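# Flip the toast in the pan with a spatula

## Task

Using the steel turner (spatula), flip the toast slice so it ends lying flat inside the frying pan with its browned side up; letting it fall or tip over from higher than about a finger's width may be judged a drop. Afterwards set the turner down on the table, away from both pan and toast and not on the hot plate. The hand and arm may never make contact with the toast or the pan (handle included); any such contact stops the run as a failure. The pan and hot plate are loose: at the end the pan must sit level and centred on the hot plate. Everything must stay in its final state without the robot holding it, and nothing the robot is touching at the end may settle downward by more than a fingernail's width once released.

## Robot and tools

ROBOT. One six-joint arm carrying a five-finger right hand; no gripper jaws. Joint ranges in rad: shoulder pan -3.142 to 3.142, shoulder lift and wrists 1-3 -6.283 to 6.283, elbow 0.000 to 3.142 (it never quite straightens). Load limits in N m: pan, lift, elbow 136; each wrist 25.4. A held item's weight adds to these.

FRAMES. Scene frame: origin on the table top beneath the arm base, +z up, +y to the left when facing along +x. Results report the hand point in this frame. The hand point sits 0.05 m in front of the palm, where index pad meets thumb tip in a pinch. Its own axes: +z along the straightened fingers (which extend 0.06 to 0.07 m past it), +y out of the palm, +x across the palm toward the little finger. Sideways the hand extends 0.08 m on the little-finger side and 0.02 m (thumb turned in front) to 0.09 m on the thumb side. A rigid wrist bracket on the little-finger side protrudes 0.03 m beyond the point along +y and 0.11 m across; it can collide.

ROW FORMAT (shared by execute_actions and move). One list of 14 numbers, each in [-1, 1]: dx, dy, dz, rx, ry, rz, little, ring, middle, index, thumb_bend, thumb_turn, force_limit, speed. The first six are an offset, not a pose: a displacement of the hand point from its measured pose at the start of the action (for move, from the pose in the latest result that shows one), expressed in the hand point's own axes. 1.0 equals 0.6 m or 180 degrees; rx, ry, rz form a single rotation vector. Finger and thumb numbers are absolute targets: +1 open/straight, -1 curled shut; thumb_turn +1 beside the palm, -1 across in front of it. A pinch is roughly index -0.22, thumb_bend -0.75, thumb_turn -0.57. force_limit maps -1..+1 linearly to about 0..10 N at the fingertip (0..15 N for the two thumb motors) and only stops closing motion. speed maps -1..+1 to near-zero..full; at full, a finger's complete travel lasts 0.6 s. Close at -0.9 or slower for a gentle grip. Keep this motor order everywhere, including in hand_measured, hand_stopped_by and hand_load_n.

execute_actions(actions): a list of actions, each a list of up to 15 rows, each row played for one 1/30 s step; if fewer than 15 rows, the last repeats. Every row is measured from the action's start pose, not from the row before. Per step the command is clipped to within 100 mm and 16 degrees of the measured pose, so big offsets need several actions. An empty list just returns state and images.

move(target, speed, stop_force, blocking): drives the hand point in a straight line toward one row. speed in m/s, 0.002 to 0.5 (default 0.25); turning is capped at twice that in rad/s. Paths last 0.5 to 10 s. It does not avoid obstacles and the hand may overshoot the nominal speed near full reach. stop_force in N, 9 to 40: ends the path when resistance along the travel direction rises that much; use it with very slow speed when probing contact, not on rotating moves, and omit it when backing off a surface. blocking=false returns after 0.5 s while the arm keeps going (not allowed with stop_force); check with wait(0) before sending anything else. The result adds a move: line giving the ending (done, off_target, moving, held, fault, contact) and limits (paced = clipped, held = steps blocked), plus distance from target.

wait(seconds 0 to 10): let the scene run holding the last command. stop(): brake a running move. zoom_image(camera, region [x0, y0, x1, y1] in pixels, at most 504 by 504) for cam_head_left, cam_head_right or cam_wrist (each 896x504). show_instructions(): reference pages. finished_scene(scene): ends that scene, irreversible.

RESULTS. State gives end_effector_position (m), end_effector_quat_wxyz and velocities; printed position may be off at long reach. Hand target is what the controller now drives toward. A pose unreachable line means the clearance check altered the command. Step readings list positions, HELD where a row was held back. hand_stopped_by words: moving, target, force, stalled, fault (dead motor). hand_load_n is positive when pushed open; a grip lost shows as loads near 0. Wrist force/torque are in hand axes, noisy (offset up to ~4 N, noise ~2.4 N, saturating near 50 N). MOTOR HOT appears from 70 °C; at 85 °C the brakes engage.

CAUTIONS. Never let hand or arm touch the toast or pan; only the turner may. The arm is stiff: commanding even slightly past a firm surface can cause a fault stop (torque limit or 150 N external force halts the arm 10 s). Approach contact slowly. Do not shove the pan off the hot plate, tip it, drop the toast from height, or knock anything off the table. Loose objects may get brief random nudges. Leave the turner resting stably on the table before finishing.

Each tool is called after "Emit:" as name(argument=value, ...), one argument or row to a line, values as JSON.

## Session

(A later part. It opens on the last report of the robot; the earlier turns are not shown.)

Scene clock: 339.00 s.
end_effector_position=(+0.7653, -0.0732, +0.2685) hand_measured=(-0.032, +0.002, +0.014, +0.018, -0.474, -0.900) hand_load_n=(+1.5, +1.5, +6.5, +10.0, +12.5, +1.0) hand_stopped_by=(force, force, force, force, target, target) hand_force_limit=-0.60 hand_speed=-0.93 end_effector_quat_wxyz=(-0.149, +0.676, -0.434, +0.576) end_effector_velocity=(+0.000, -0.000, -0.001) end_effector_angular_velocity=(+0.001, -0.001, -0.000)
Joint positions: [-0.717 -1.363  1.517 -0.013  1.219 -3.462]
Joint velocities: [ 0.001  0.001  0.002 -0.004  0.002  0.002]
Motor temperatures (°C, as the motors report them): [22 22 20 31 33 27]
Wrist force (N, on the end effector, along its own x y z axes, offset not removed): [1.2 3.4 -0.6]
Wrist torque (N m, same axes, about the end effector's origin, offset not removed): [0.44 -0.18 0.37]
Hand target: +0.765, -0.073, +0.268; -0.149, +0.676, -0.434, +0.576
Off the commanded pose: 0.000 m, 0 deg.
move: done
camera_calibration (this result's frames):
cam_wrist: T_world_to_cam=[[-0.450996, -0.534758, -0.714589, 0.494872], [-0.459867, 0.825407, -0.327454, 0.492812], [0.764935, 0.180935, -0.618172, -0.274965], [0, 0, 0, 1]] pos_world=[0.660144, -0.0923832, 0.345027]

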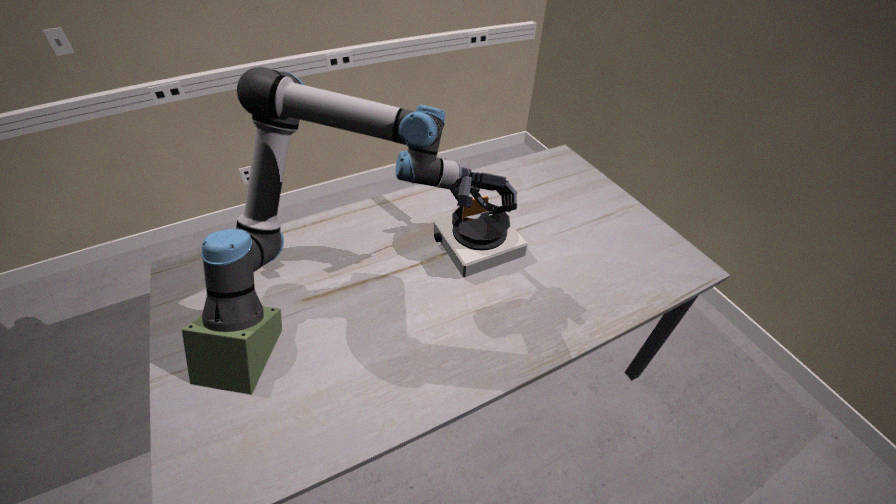

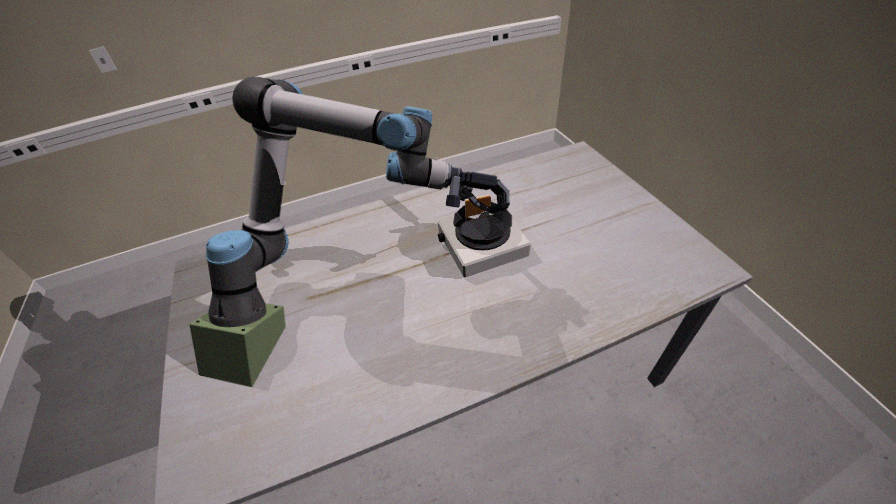

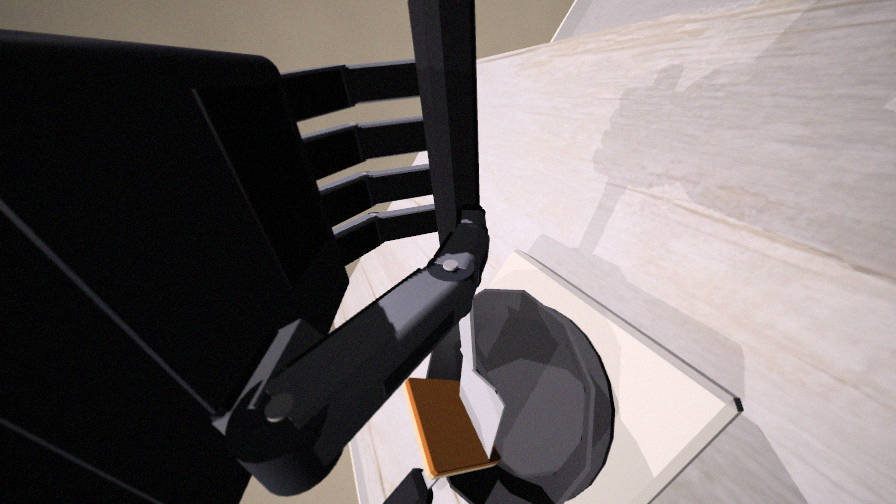

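Emit:
move(
  target=[-0.0049, -0.0091, -0.0036, 0, 0, 0, -0.45, -0.45, -0.4, -0.45, -0.48, -0.9, -0.6, -0.93],
  speed=0.004,
)

Emit:
zoom_image(
  camera="cam_wrist",
  region=[370, 334, 570, 504],
)

Emit:
zoom_image(
  camera="cam_head_right",
  region=[430, 170, 550, 270],
)

Scene clock: 345.60 s.
end_effector_position=(+0.7657, -0.0672, +0.2710) hand_measured=(-0.032, +0.002, +0.014, +0.018, -0.474, -0.900) hand_load_n=(+1.5, +1.5, +6.5, +10.0, +12.5, +1.0) hand_stopped_by=(force, force, force, force, target, target) hand_force_limit=-0.60 hand_speed=-0.93 end_effector_quat_wxyz=(-0.149, +0.676, -0.434, +0.576) end_effector_velocity=(+0.000, +0.000, +0.001) end_effector_angular_velocity=(-0.001, -0.001, -0.000)
Joint positions: [-0.709 -1.369  1.513 -0.002  1.226 -3.461]
Joint velocities: [ 0.    -0.001 -0.001  0.001  0.001 -0.   ]
Motor temperatures (°C, as the motors report them): [22 22 20 31 33 27]
Wrist force (N, on the end effector, along its own x y z axes, offset not removed): [0.4 2.4 -1.2]
Wrist torque (N m, same axes, about the end effector's origin, offset not removed): [0.47 0.01 0.29]
Hand target: +0.766, -0.067, +0.271; -0.149, +0.676, -0.434, +0.576
Off the commanded pose: 0.000 m, 0 deg.
move: done
camera_calibration (this result's frames):
cam_wrist: T_world_to_cam=[[-0.450991, -0.534754, -0.714594, 0.500069], [-0.459865, 0.825408, -0.327453, 0.488896], [0.764939, 0.180938, -0.618167, -0.274804], [0, 0, 0, 1]] pos_world=[0.660561, -0.0864023, 0.347562]

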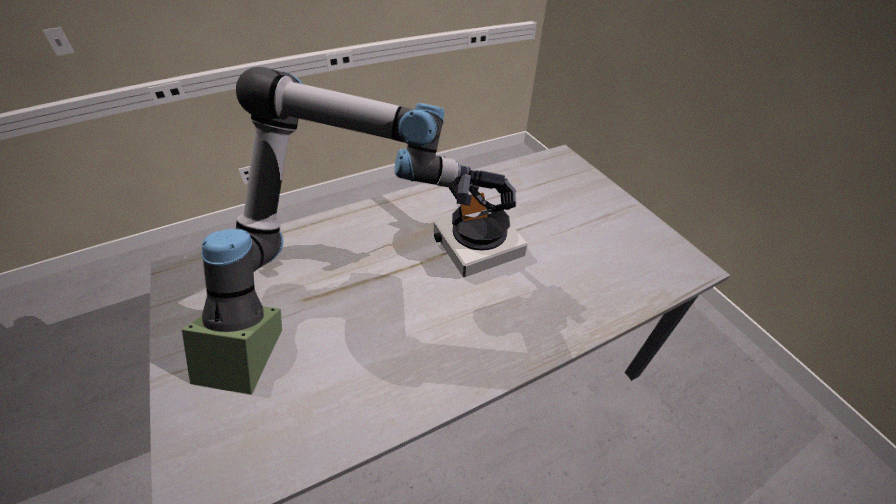

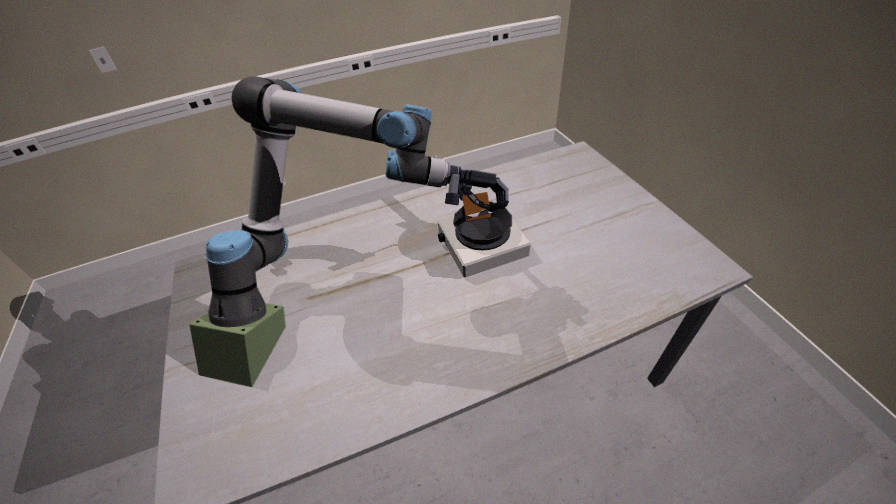

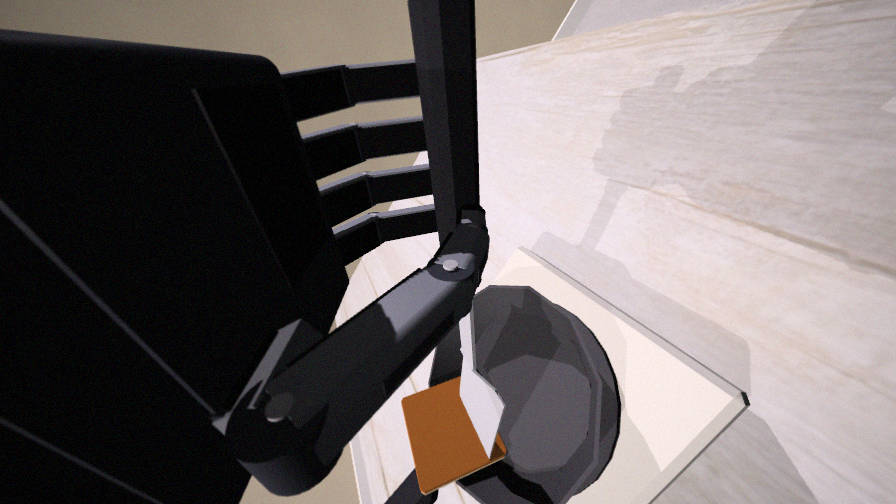

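Region (370, 334, 570, 504) of cam_wrist's 896x504 image, scaled by 2.520, with more detail than that image has; it fills the top 428 rows of this view, and the rest is white.

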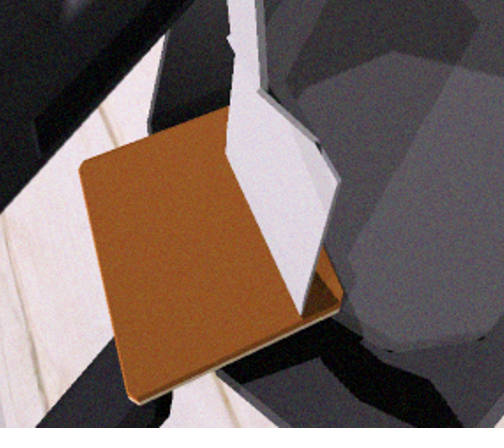

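Region (430, 170, 550, 270) of cam_head_right's 896x504 image, scaled by 4.200, with more detail than that image has.

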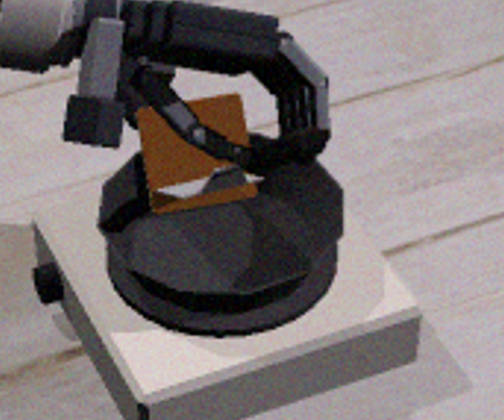

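Emit:
move(
  target=[0.0054, 0.0084, 0.0033, 0, 0, 0, -0.45, -0.45, -0.4, -0.45, -0.48, -0.9, -0.6, -0.93],
  speed=0.006,
)

Emit:
zoom_image(
  camera="cam_wrist",
  region=[370, 334, 570, 504],
)

Emit:
zoom_image(
  camera="cam_head_right",
  region=[430, 170, 550, 270],
)

Scene clock: 355.10 s.
end_effector_position=(+0.7653, -0.0731, +0.2690) hand_measured=(-0.032, +0.002, +0.014, +0.018, -0.474, -0.900) hand_load_n=(+1.5, +1.5, +6.5, +10.0, +12.5, +1.0) hand_stopped_by=(force, force, force, force, target, target) hand_force_limit=-0.60 hand_speed=-0.93 end_effector_quat_wxyz=(-0.149, +0.676, -0.434, +0.576) end_effector_velocity=(-0.000, -0.001, -0.001) end_effector_angular_velocity=(+0.001, +0.001, +0.000)
Joint positions: [-0.717 -1.363  1.517 -0.011  1.218 -3.462]
Joint velocities: [-0.001  0.001  0.001 -0.001 -0.002  0.   ]
Motor temperatures (°C, as the motors report them): [22 22 20 31 33 27]
Wrist force (N, on the end effector, along its own x y z axes, offset not removed): [-0.3 2.8 -0.8]
Wrist torque (N m, same axes, about the end effector's origin, offset not removed): [0.43 0.08 0.20]
Hand target: +0.765, -0.073, +0.269; -0.149, +0.676, -0.434, +0.576
Off the commanded pose: 0.000 m, 0 deg.
move: done
camera_calibration (this result's frames):
cam_wrist: T_world_to_cam=[[-0.450998, -0.534757, -0.714588, 0.495316], [-0.459863, 0.825408, -0.327456, 0.492909], [0.764936, 0.180931, -0.618173, -0.274646], [0, 0, 0, 1]] pos_world=[0.660143, -0.092285, 0.345574]

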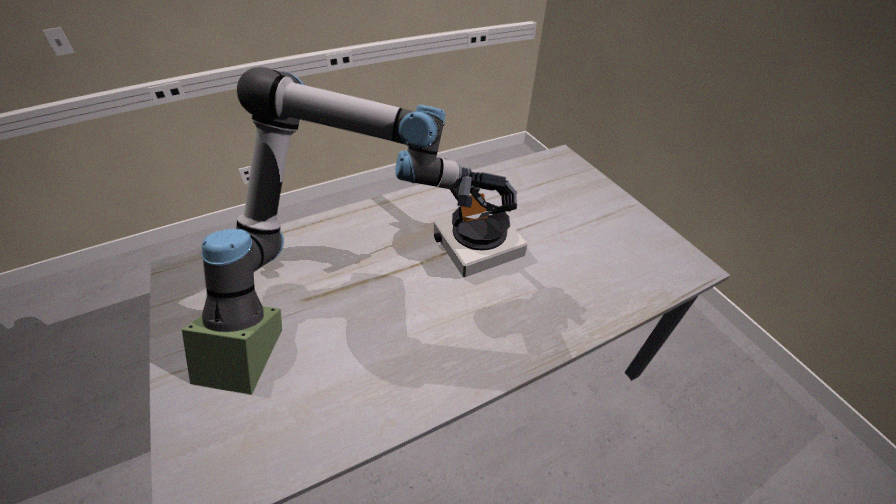

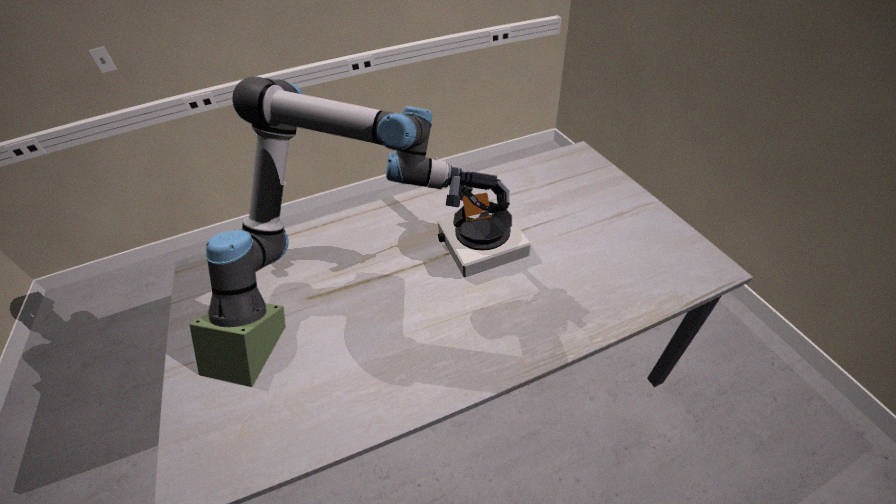

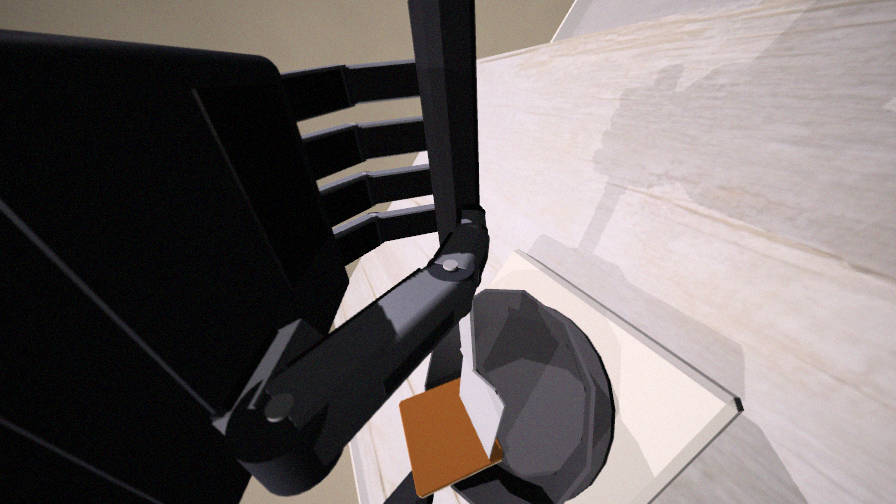

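Region (370, 334, 570, 504) of cam_wrist's 896x504 image, scaled by 2.520, with more detail than that image has; it fills the top 428 rows of this view, and the rest is white.

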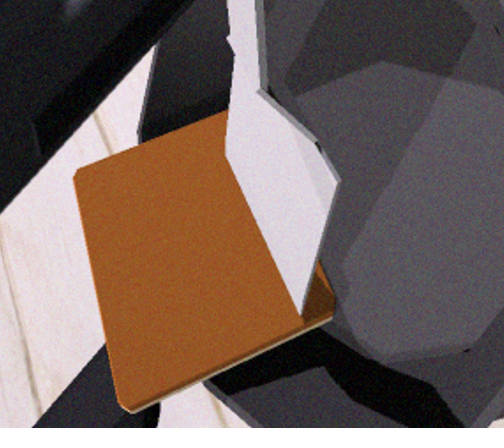

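Region (430, 170, 550, 270) of cam_head_right's 896x504 image, scaled by 4.200, with more detail than that image has.

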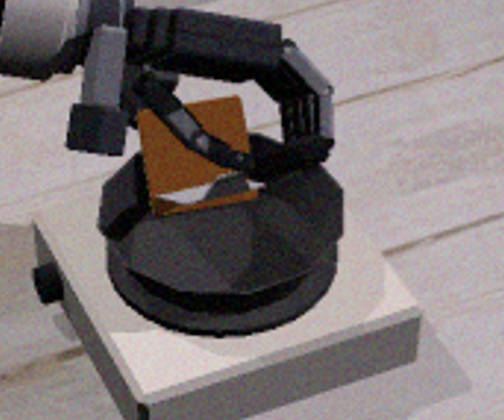

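Emit:
execute_actions(
  actions=[],
)

Emit:
zoom_image(
  camera="cam_wrist",
  region=[370, 334, 570, 504],
)

Emit:
zoom_image(
  camera="cam_wrist",
  region=[465, 420, 535, 480],
)

Scene clock: 358.27 s.
end_effector_position=(+0.7653, -0.0732, +0.2690) hand_measured=(-0.032, +0.002, +0.014, +0.018, -0.474, -0.900) hand_load_n=(+1.5, +1.5, +6.5, +10.0, +12.5, +1.0) hand_stopped_by=(force, force, force, force, target, target) hand_force_limit=-0.60 hand_speed=-0.93 end_effector_quat_wxyz=(-0.149, +0.676, -0.434, +0.576) end_effector_velocity=(+0.001, +0.000, +0.001) end_effector_angular_velocity=(-0.000, -0.001, +0.001)
Joint positions: [-0.717 -1.363  1.517 -0.011  1.218 -3.462]
Joint velocities: [ 0.    -0.    -0.001  0.     0.     0.   ]
Motor temperatures (°C, as the motors report them): [22 22 20 31 33 27]
Wrist force (N, on the end effector, along its own x y z axes, offset not removed): [-0.5 1.9 -1.5]
Wrist torque (N m, same axes, about the end effector's origin, offset not removed): [0.33 0.01 0.19]
Hand target: +0.765, -0.073, +0.269; -0.149, +0.676, -0.434, +0.576
Off the commanded pose: 0.000 m, 0 deg.
camera_calibration (this result's frames):
cam_wrist: T_world_to_cam=[[-0.450995, -0.534758, -0.714588, 0.495246], [-0.459866, 0.825407, -0.327455, 0.492967], [0.764936, 0.180934, -0.618172, -0.274644], [0, 0, 0, 1]] pos_world=[0.660137, -0.0923692, 0.345545]

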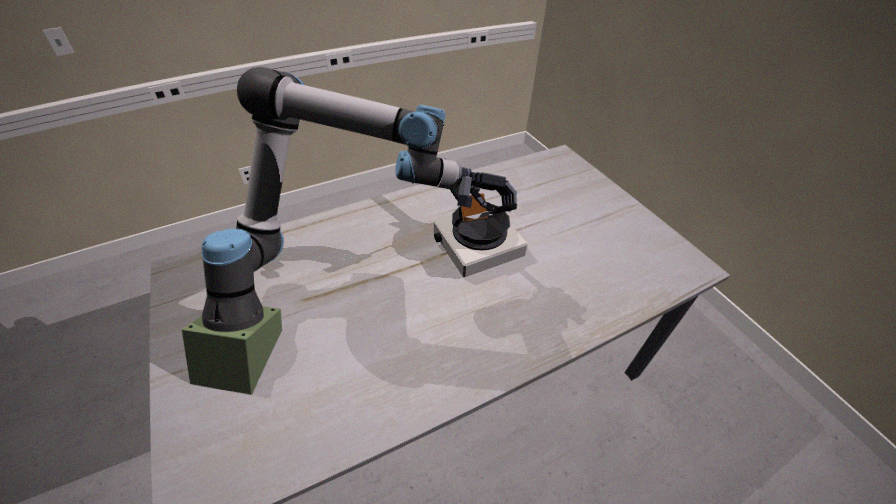

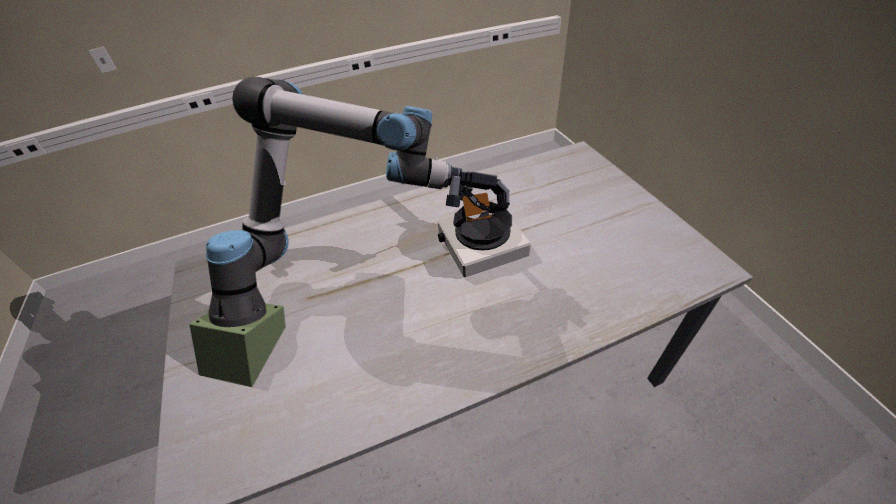

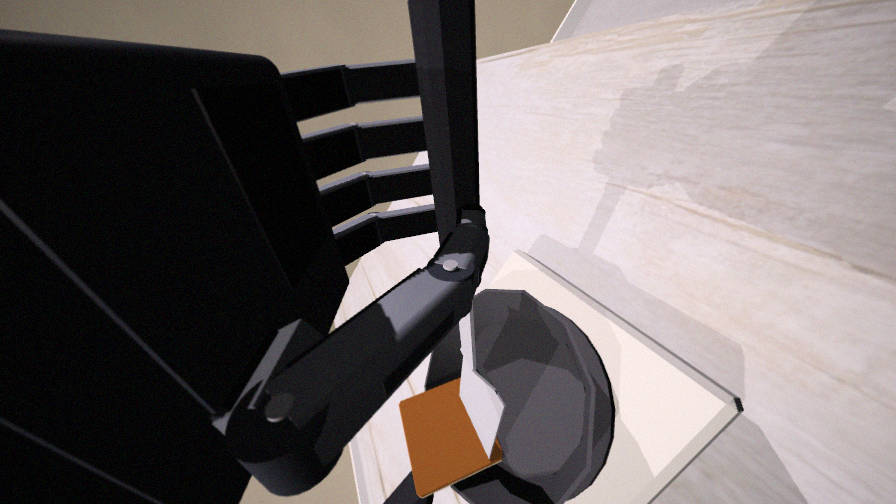

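Region (370, 334, 570, 504) of cam_wrist's 896x504 image, scaled by 2.520, with more detail than that image has; it fills the top 428 rows of this view, and the rest is white.

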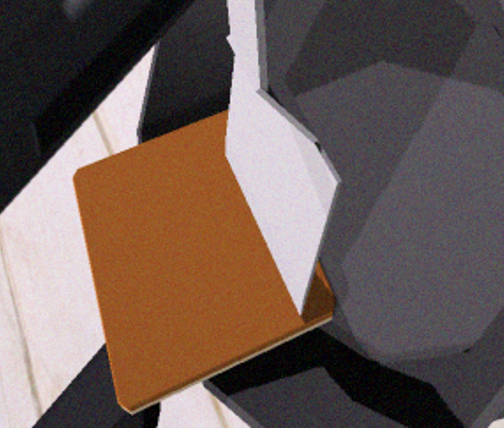

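Region (465, 420, 535, 480) of cam_wrist's 896x504 image, scaled by 7.200, with more detail than that image has; it fills the top 432 rows of this view, and the rest is white.

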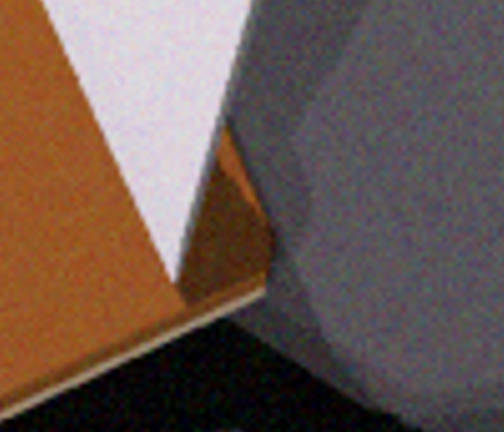

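Emit:
move(
  target=[0.0228, 0.0181, 0.0070, 0, 0, 0, -0.45, -0.45, -0.4, -0.45, -0.48, -0.9, -0.6, -0.93],
  speed=0.02,
)

Emit:
zoom_image(
  camera="cam_wrist",
  region=[370, 334, 570, 504],
)

Scene clock: 382.20 s.
end_effector_position=(+0.7641, -0.0909, +0.2690) hand_measured=(-0.032, +0.002, +0.014, +0.018, -0.474, -0.900) hand_load_n=(+1.5, +1.5, +6.5, +10.0, +12.5, +1.0) hand_stopped_by=(force, force, force, force, target, target) hand_force_limit=-0.60 hand_speed=-0.93 end_effector_quat_wxyz=(-0.149, +0.676, -0.434, +0.576) end_effector_velocity=(-0.001, -0.002, -0.001) end_effector_angular_velocity=(+0.002, +0.001, -0.001)
Joint positions: [-0.747 -1.348  1.518 -0.025  1.189 -3.467]
Joint velocities: [-0.003  0.002  0.001 -0.001 -0.004  0.   ]
Motor temperatures (°C, as the motors report them): [22 22 20 31 33 27]
Wrist force (N, on the end effector, along its own x y z axes, offset not removed): [-0.2 5.2 -1.3]
Wrist torque (N m, same axes, about the end effector's origin, offset not removed): [0.69 0.14 0.31]
Hand target: +0.764, -0.091, +0.269; -0.149, +0.676, -0.434, +0.576
Off the commanded pose: 0.000 m, 0 deg.
move: done
camera_calibration (this result's frames):
cam_wrist: T_world_to_cam=[[-0.45102, -0.534766, -0.714567, 0.485226], [-0.459858, 0.825408, -0.327464, 0.507031], [0.764925, 0.180907, -0.618193, -0.270464], [0, 0, 0, 1]] pos_world=[0.658894, -0.110096, 0.345562]

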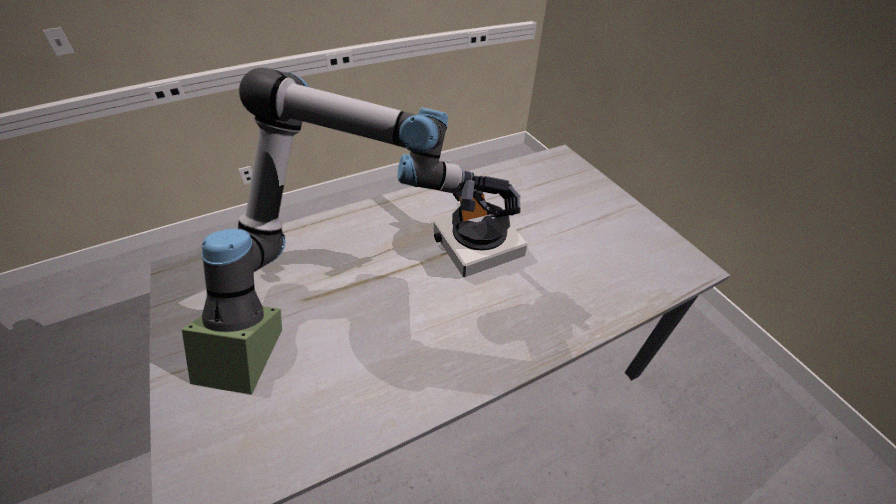

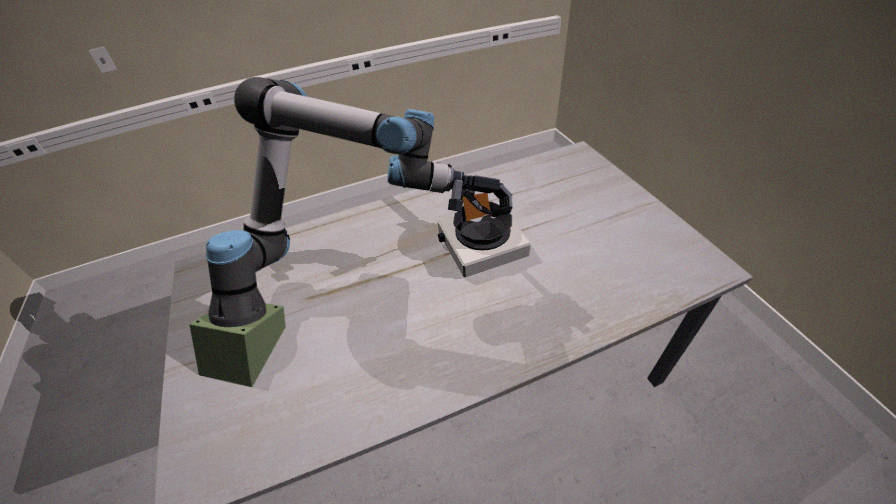

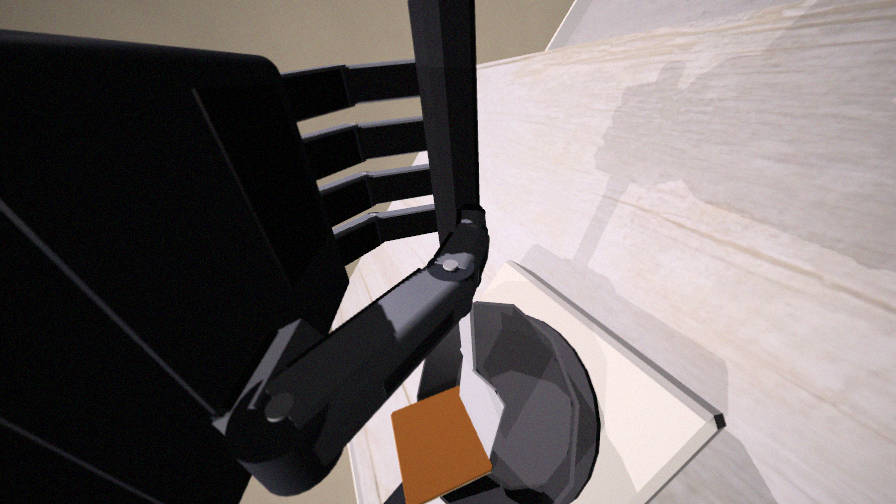

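Region (370, 334, 570, 504) of cam_wrist's 896x504 image, scaled by 2.520, with more detail than that image has; it fills the top 428 rows of this view, and the rest is white.

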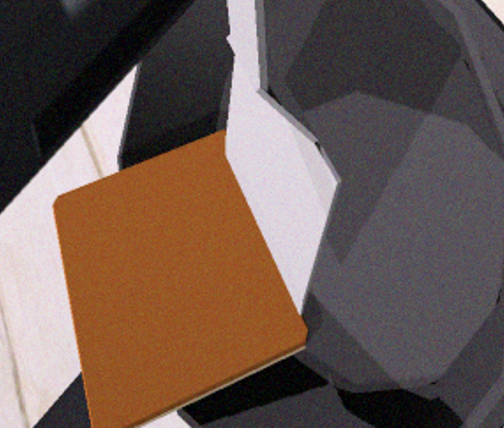

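Emit:
move(
  target=[-0.0232, 0.1292, 0.0525, 0.0012, -0.0362, 0.0897, -0.45, -0.45, -0.4, -0.45, -0.48, -0.9, -0.6, -0.93],
  speed=0.07,
)

Emit:
zoom_image(
  camera="cam_wrist",
  region=[370, 334, 570, 504],
)

Emit:
zoom_image(
  camera="cam_head_right",
  region=[430, 170, 550, 270],
)

Scene clock: 388.70 s.
end_effector_position=(+0.7611, -0.1345, +0.1964) hand_measured=(-0.032, +0.002, +0.014, +0.018, -0.474, -0.900) hand_load_n=(+1.5, +1.5, +6.5, +10.0, +12.5, +1.0) hand_stopped_by=(force, force, force, force, target, target) hand_force_limit=-0.60 hand_speed=-0.93 end_effector_quat_wxyz=(-0.254, +0.640, -0.515, +0.511) end_effector_velocity=(+0.000, -0.001, -0.002) end_effector_angular_velocity=(+0.007, -0.001, -0.000)
Joint positions: [-0.825 -1.209  1.563 -0.182  1.001 -3.208]
Joint velocities: [-0.002  0.005  0.    -0.005 -0.004  0.007]
Motor temperatures (°C, as the motors report them): [22 22 20 31 33 27]
Wrist force (N, on the end effector, along its own x y z axes, offset not removed): [0.4 2.7 -0.1]
Wrist torque (N m, same axes, about the end effector's origin, offset not removed): [0.31 -0.04 0.19]
Hand target: +0.761, -0.135, +0.196; -0.254, +0.640, -0.515, +0.511
Off the commanded pose: 0.000 m, 0 deg.
move: done
camera_calibration (this result's frames):
cam_wrist: T_world_to_cam=[[-0.434256, -0.296259, -0.850678, 0.454795], [-0.4556, 0.886909, -0.0763009, 0.473616], [0.777078, 0.354434, -0.520121, -0.310357], [0, 0, 0, 1]] pos_world=[0.654448, -0.175316, 0.261599]

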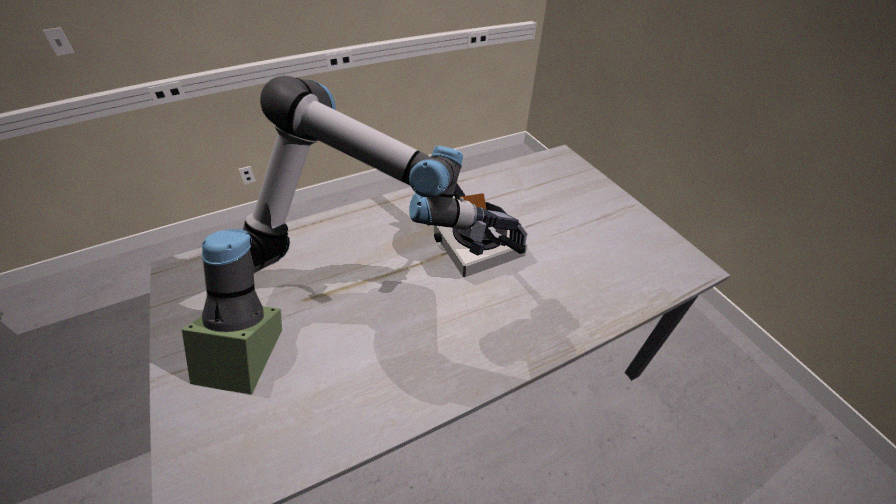

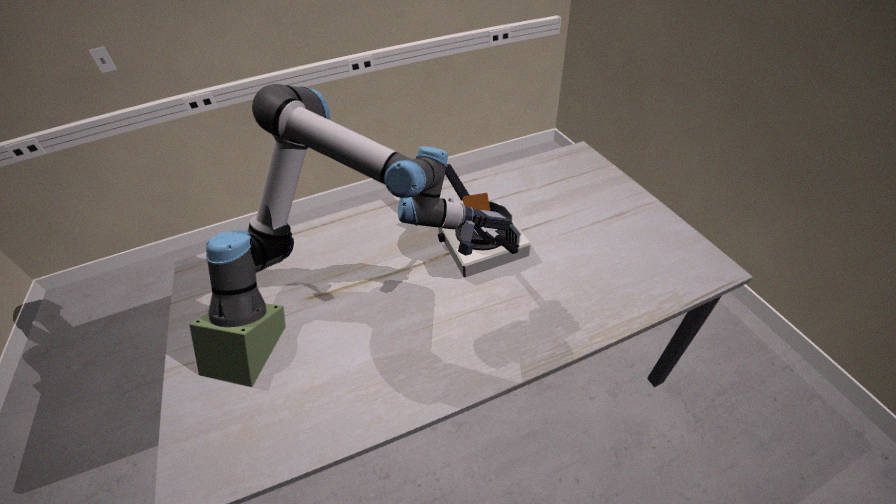

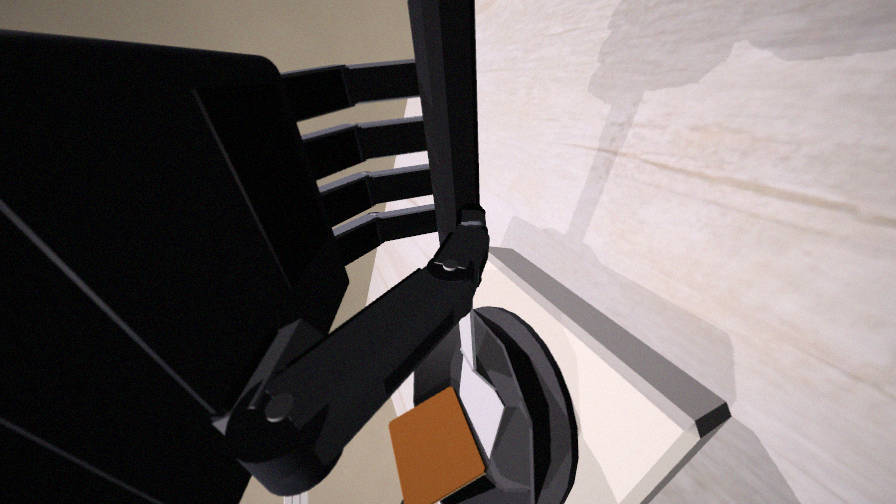

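Region (370, 334, 570, 504) of cam_wrist's 896x504 image, scaled by 2.520, with more detail than that image has; it fills the top 428 rows of this view, and the rest is white.

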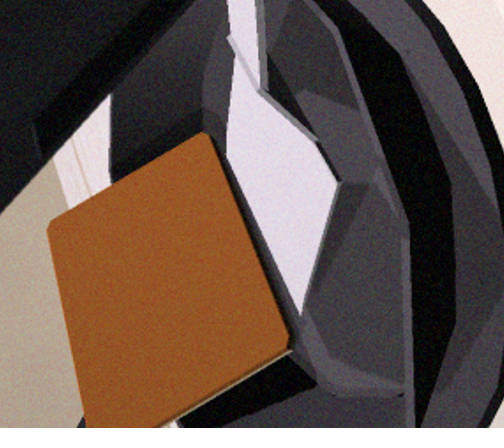

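Region (430, 170, 550, 270) of cam_head_right's 896x504 image, scaled by 4.200, with more detail than that image has.

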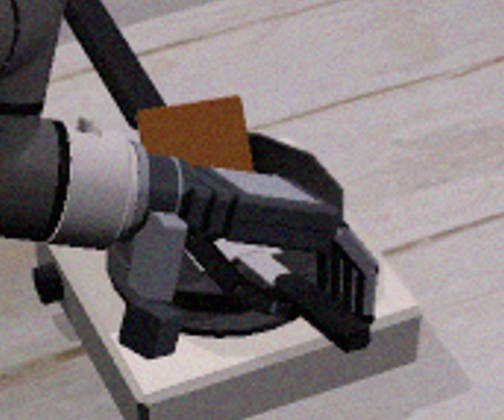

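Emit:
move(
  target=[-0.0089, 0.0074, 0.0031, 0, 0, 0, -0.45, -0.45, -0.4, -0.45, -0.48, -0.9, -0.6, -0.93],
  speed=0.01,
)

Emit:
zoom_image(
  camera="cam_wrist",
  region=[370, 334, 570, 504],
)

Emit:
zoom_image(
  camera="cam_wrist",
  region=[440, 300, 560, 420],
)

Scene clock: 398.03 s.
end_effector_position=(+0.7613, -0.1316, +0.1901) hand_measured=(-0.032, +0.002, +0.014, +0.018, -0.474, -0.900) hand_load_n=(+1.5, +1.5, +6.5, +10.0, +12.5, +1.0) hand_stopped_by=(force, force, force, force, target, target) hand_force_limit=-0.60 hand_speed=-0.93 end_effector_quat_wxyz=(-0.254, +0.640, -0.515, +0.511) end_effector_velocity=(+0.000, +0.001, -0.001) end_effector_angular_velocity=(-0.001, -0.001, +0.000)
Joint positions: [-0.815 -1.207  1.571 -0.194  1.011 -3.206]
Joint velocities: [ 0.002  0.     0.002 -0.004  0.003 -0.   ]
Motor temperatures (°C, as the motors report them): [22 22 20 31 33 27]
Wrist force (N, on the end effector, along its own x y z axes, offset not removed): [3.5 4.0 -1.5]
Wrist torque (N m, same axes, about the end effector's origin, offset not removed): [0.61 -0.41 0.45]
Hand target: +0.761, -0.132, +0.190; -0.254, +0.640, -0.515, +0.511
Off the commanded pose: 0.000 m, 0 deg.
move: done
camera_calibration (this result's frames):
cam_wrist: T_world_to_cam=[[-0.434257, -0.296241, -0.850683, 0.450327], [-0.455604, 0.886909, -0.0762796, 0.470608], [0.777075, 0.354449, -0.520115, -0.314889], [0, 0, 0, 1]] pos_world=[0.654661, -0.172369, 0.255205]

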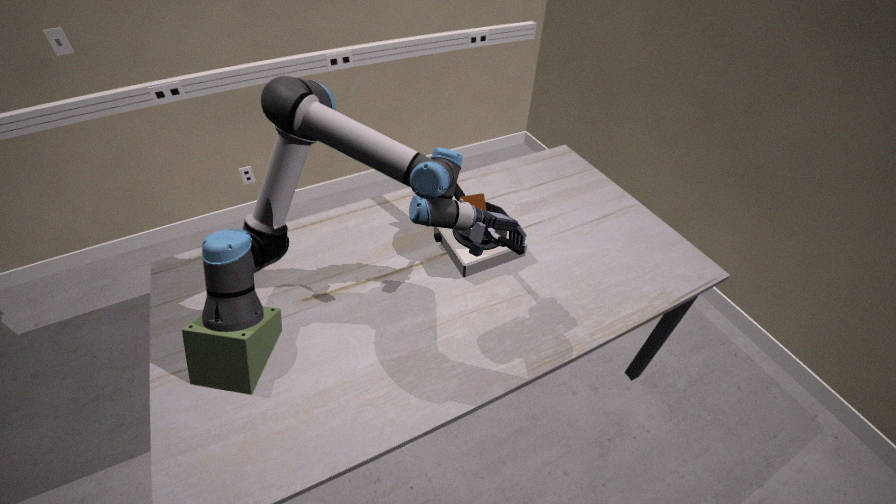

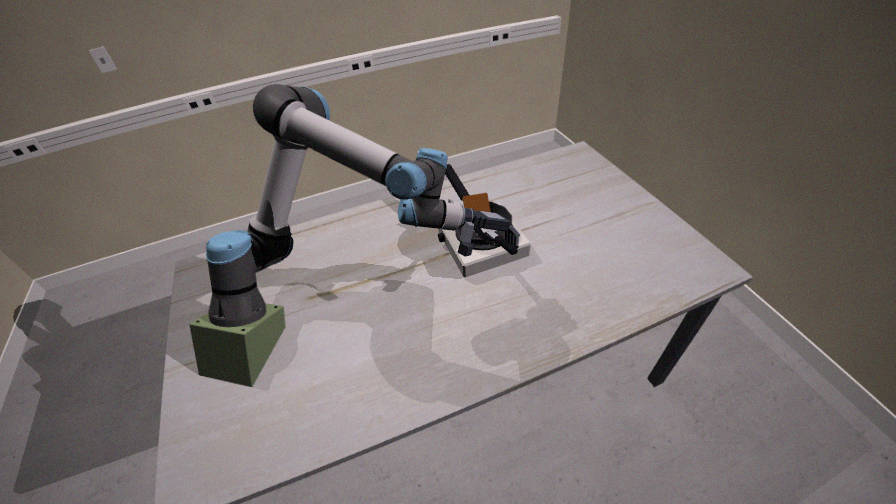

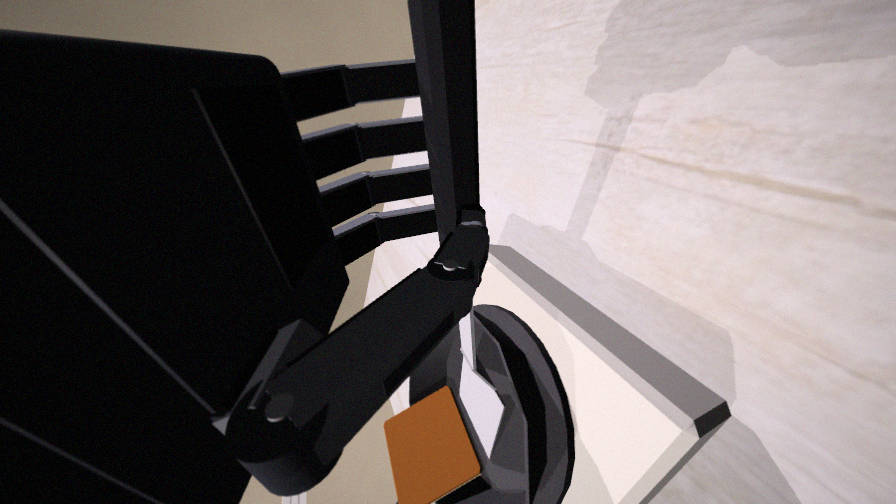

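Region (370, 334, 570, 504) of cam_wrist's 896x504 image, scaled by 2.520, with more detail than that image has; it fills the top 428 rows of this view, and the rest is white.

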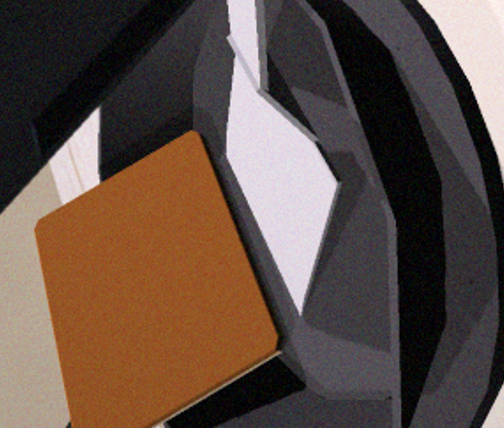

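Region (440, 300, 560, 420) of cam_wrist's 896x504 image, scaled by 4.200, with more detail than that image has.

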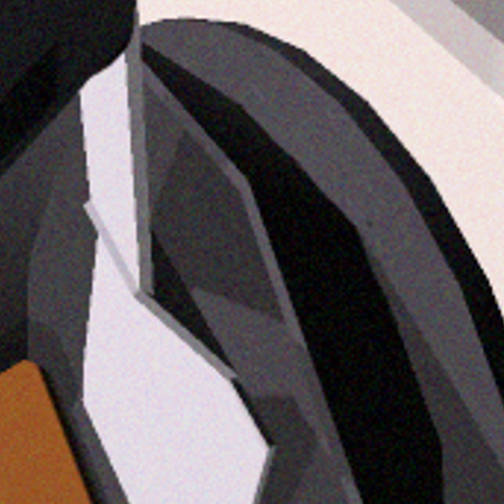

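Emit:
zoom_image(
  camera="cam_wrist",
  region=[460, 430, 530, 490],
)

Region (460, 430, 530, 490) of cam_wrist's 896x504 image, scaled by 7.200, with more detail than that image has; it fills the top 432 rows of this view, and the rest is white.

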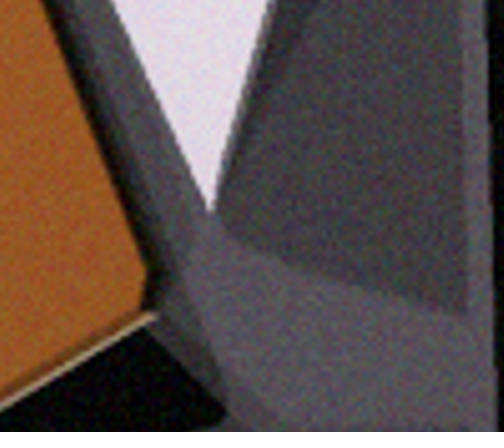

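Emit:
move(
  target=[-0.0139, -0.0014, -0.0004, 0, 0, 0, -0.45, -0.45, -0.4, -0.45, -0.48, -0.9, -0.6, -0.93],
  speed=0.012,
)

Emit:
zoom_image(
  camera="cam_wrist",
  region=[370, 334, 570, 504],
)

Emit:
zoom_image(
  camera="cam_wrist",
  region=[460, 430, 530, 490],
)

Scene clock: 404.30 s.
end_effector_position=(+0.7619, -0.1238, +0.1876) hand_measured=(-0.032, +0.002, +0.014, +0.018, -0.474, -0.900) hand_load_n=(+1.0, +1.5, +6.5, +10.0, +13.0, +1.0) hand_stopped_by=(force, force, force, force, target, target) hand_force_limit=-0.60 hand_speed=-0.93 end_effector_quat_wxyz=(-0.254, +0.640, -0.515, +0.511) end_effector_velocity=(+0.001, +0.002, +0.000) end_effector_angular_velocity=(+0.000, -0.001, +0.000)
Joint positions: [-0.801 -1.214  1.578 -0.196  1.024 -3.204]
Joint velocities: [ 0.004 -0.002  0.001 -0.     0.003  0.002]
Motor temperatures (°C, as the motors report them): [22 22 20 31 33 27]
Wrist force (N, on the end effector, along its own x y z axes, offset not removed): [1.6 1.1 -1.2]
Wrist torque (N m, same axes, about the end effector's origin, offset not removed): [0.41 -0.11 0.39]
Hand target: +0.762, -0.124, +0.188; -0.254, +0.640, -0.515, +0.511
Off the commanded pose: 0.000 m, 0 deg.
move: done
camera_calibration (this result's frames):
cam_wrist: T_world_to_cam=[[-0.434252, -0.296233, -0.850689, 0.450819], [-0.45561, 0.886906, -0.0762693, 0.463731], [0.777075, 0.354462, -0.520107, -0.319343], [0, 0, 0, 1]] pos_world=[0.655203, -0.164544, 0.252782]

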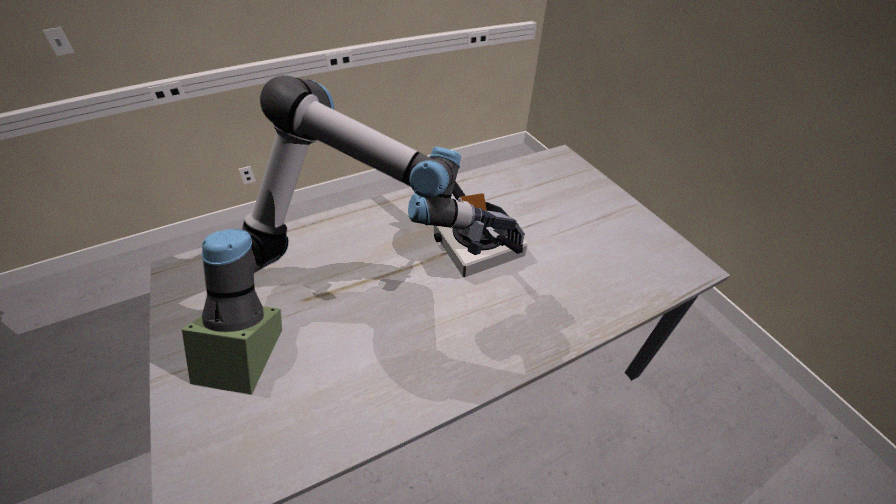

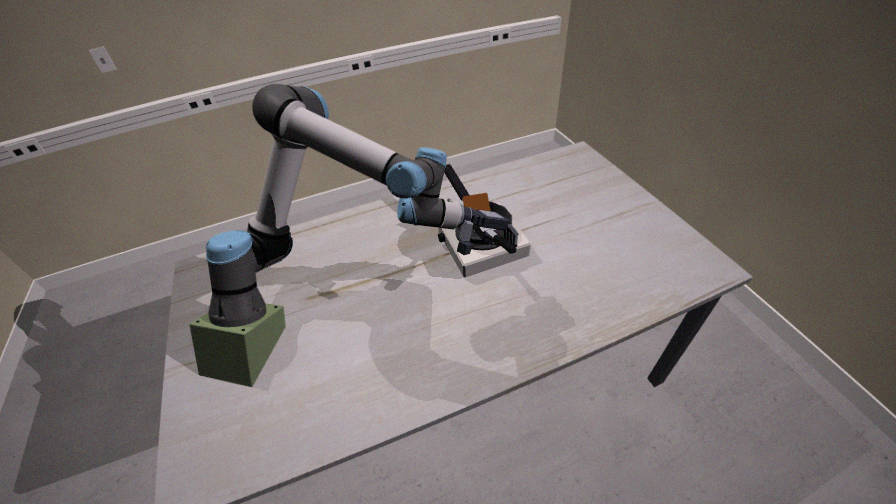

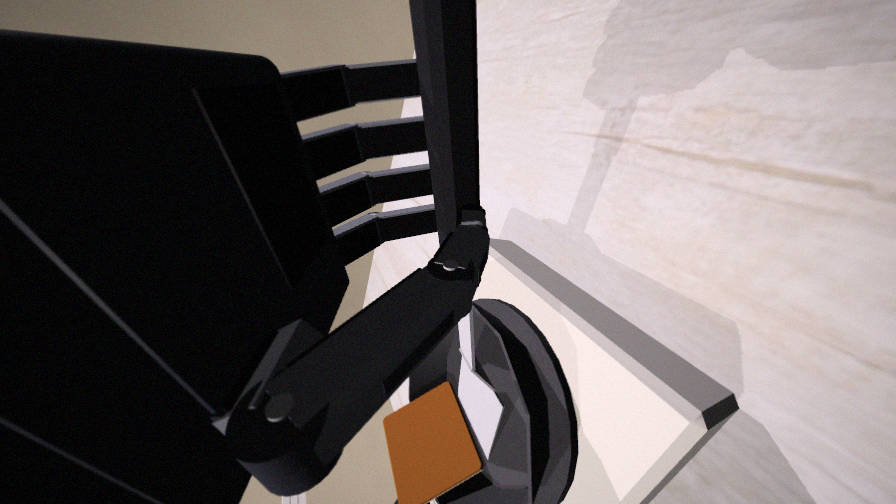

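Region (370, 334, 570, 504) of cam_wrist's 896x504 image, scaled by 2.520, with more detail than that image has; it fills the top 428 rows of this view, and the rest is white.

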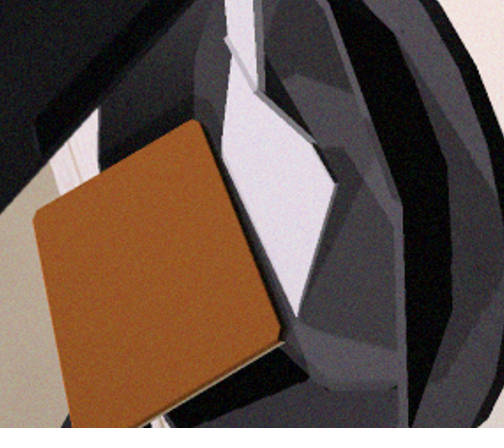

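Region (460, 430, 530, 490) of cam_wrist's 896x504 image, scaled by 7.200, with more detail than that image has; it fills the top 432 rows of this view, and the rest is white.

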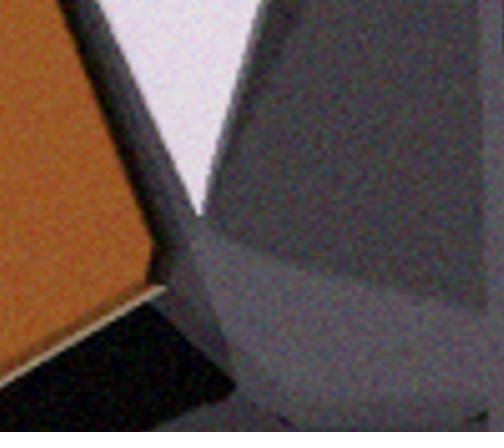

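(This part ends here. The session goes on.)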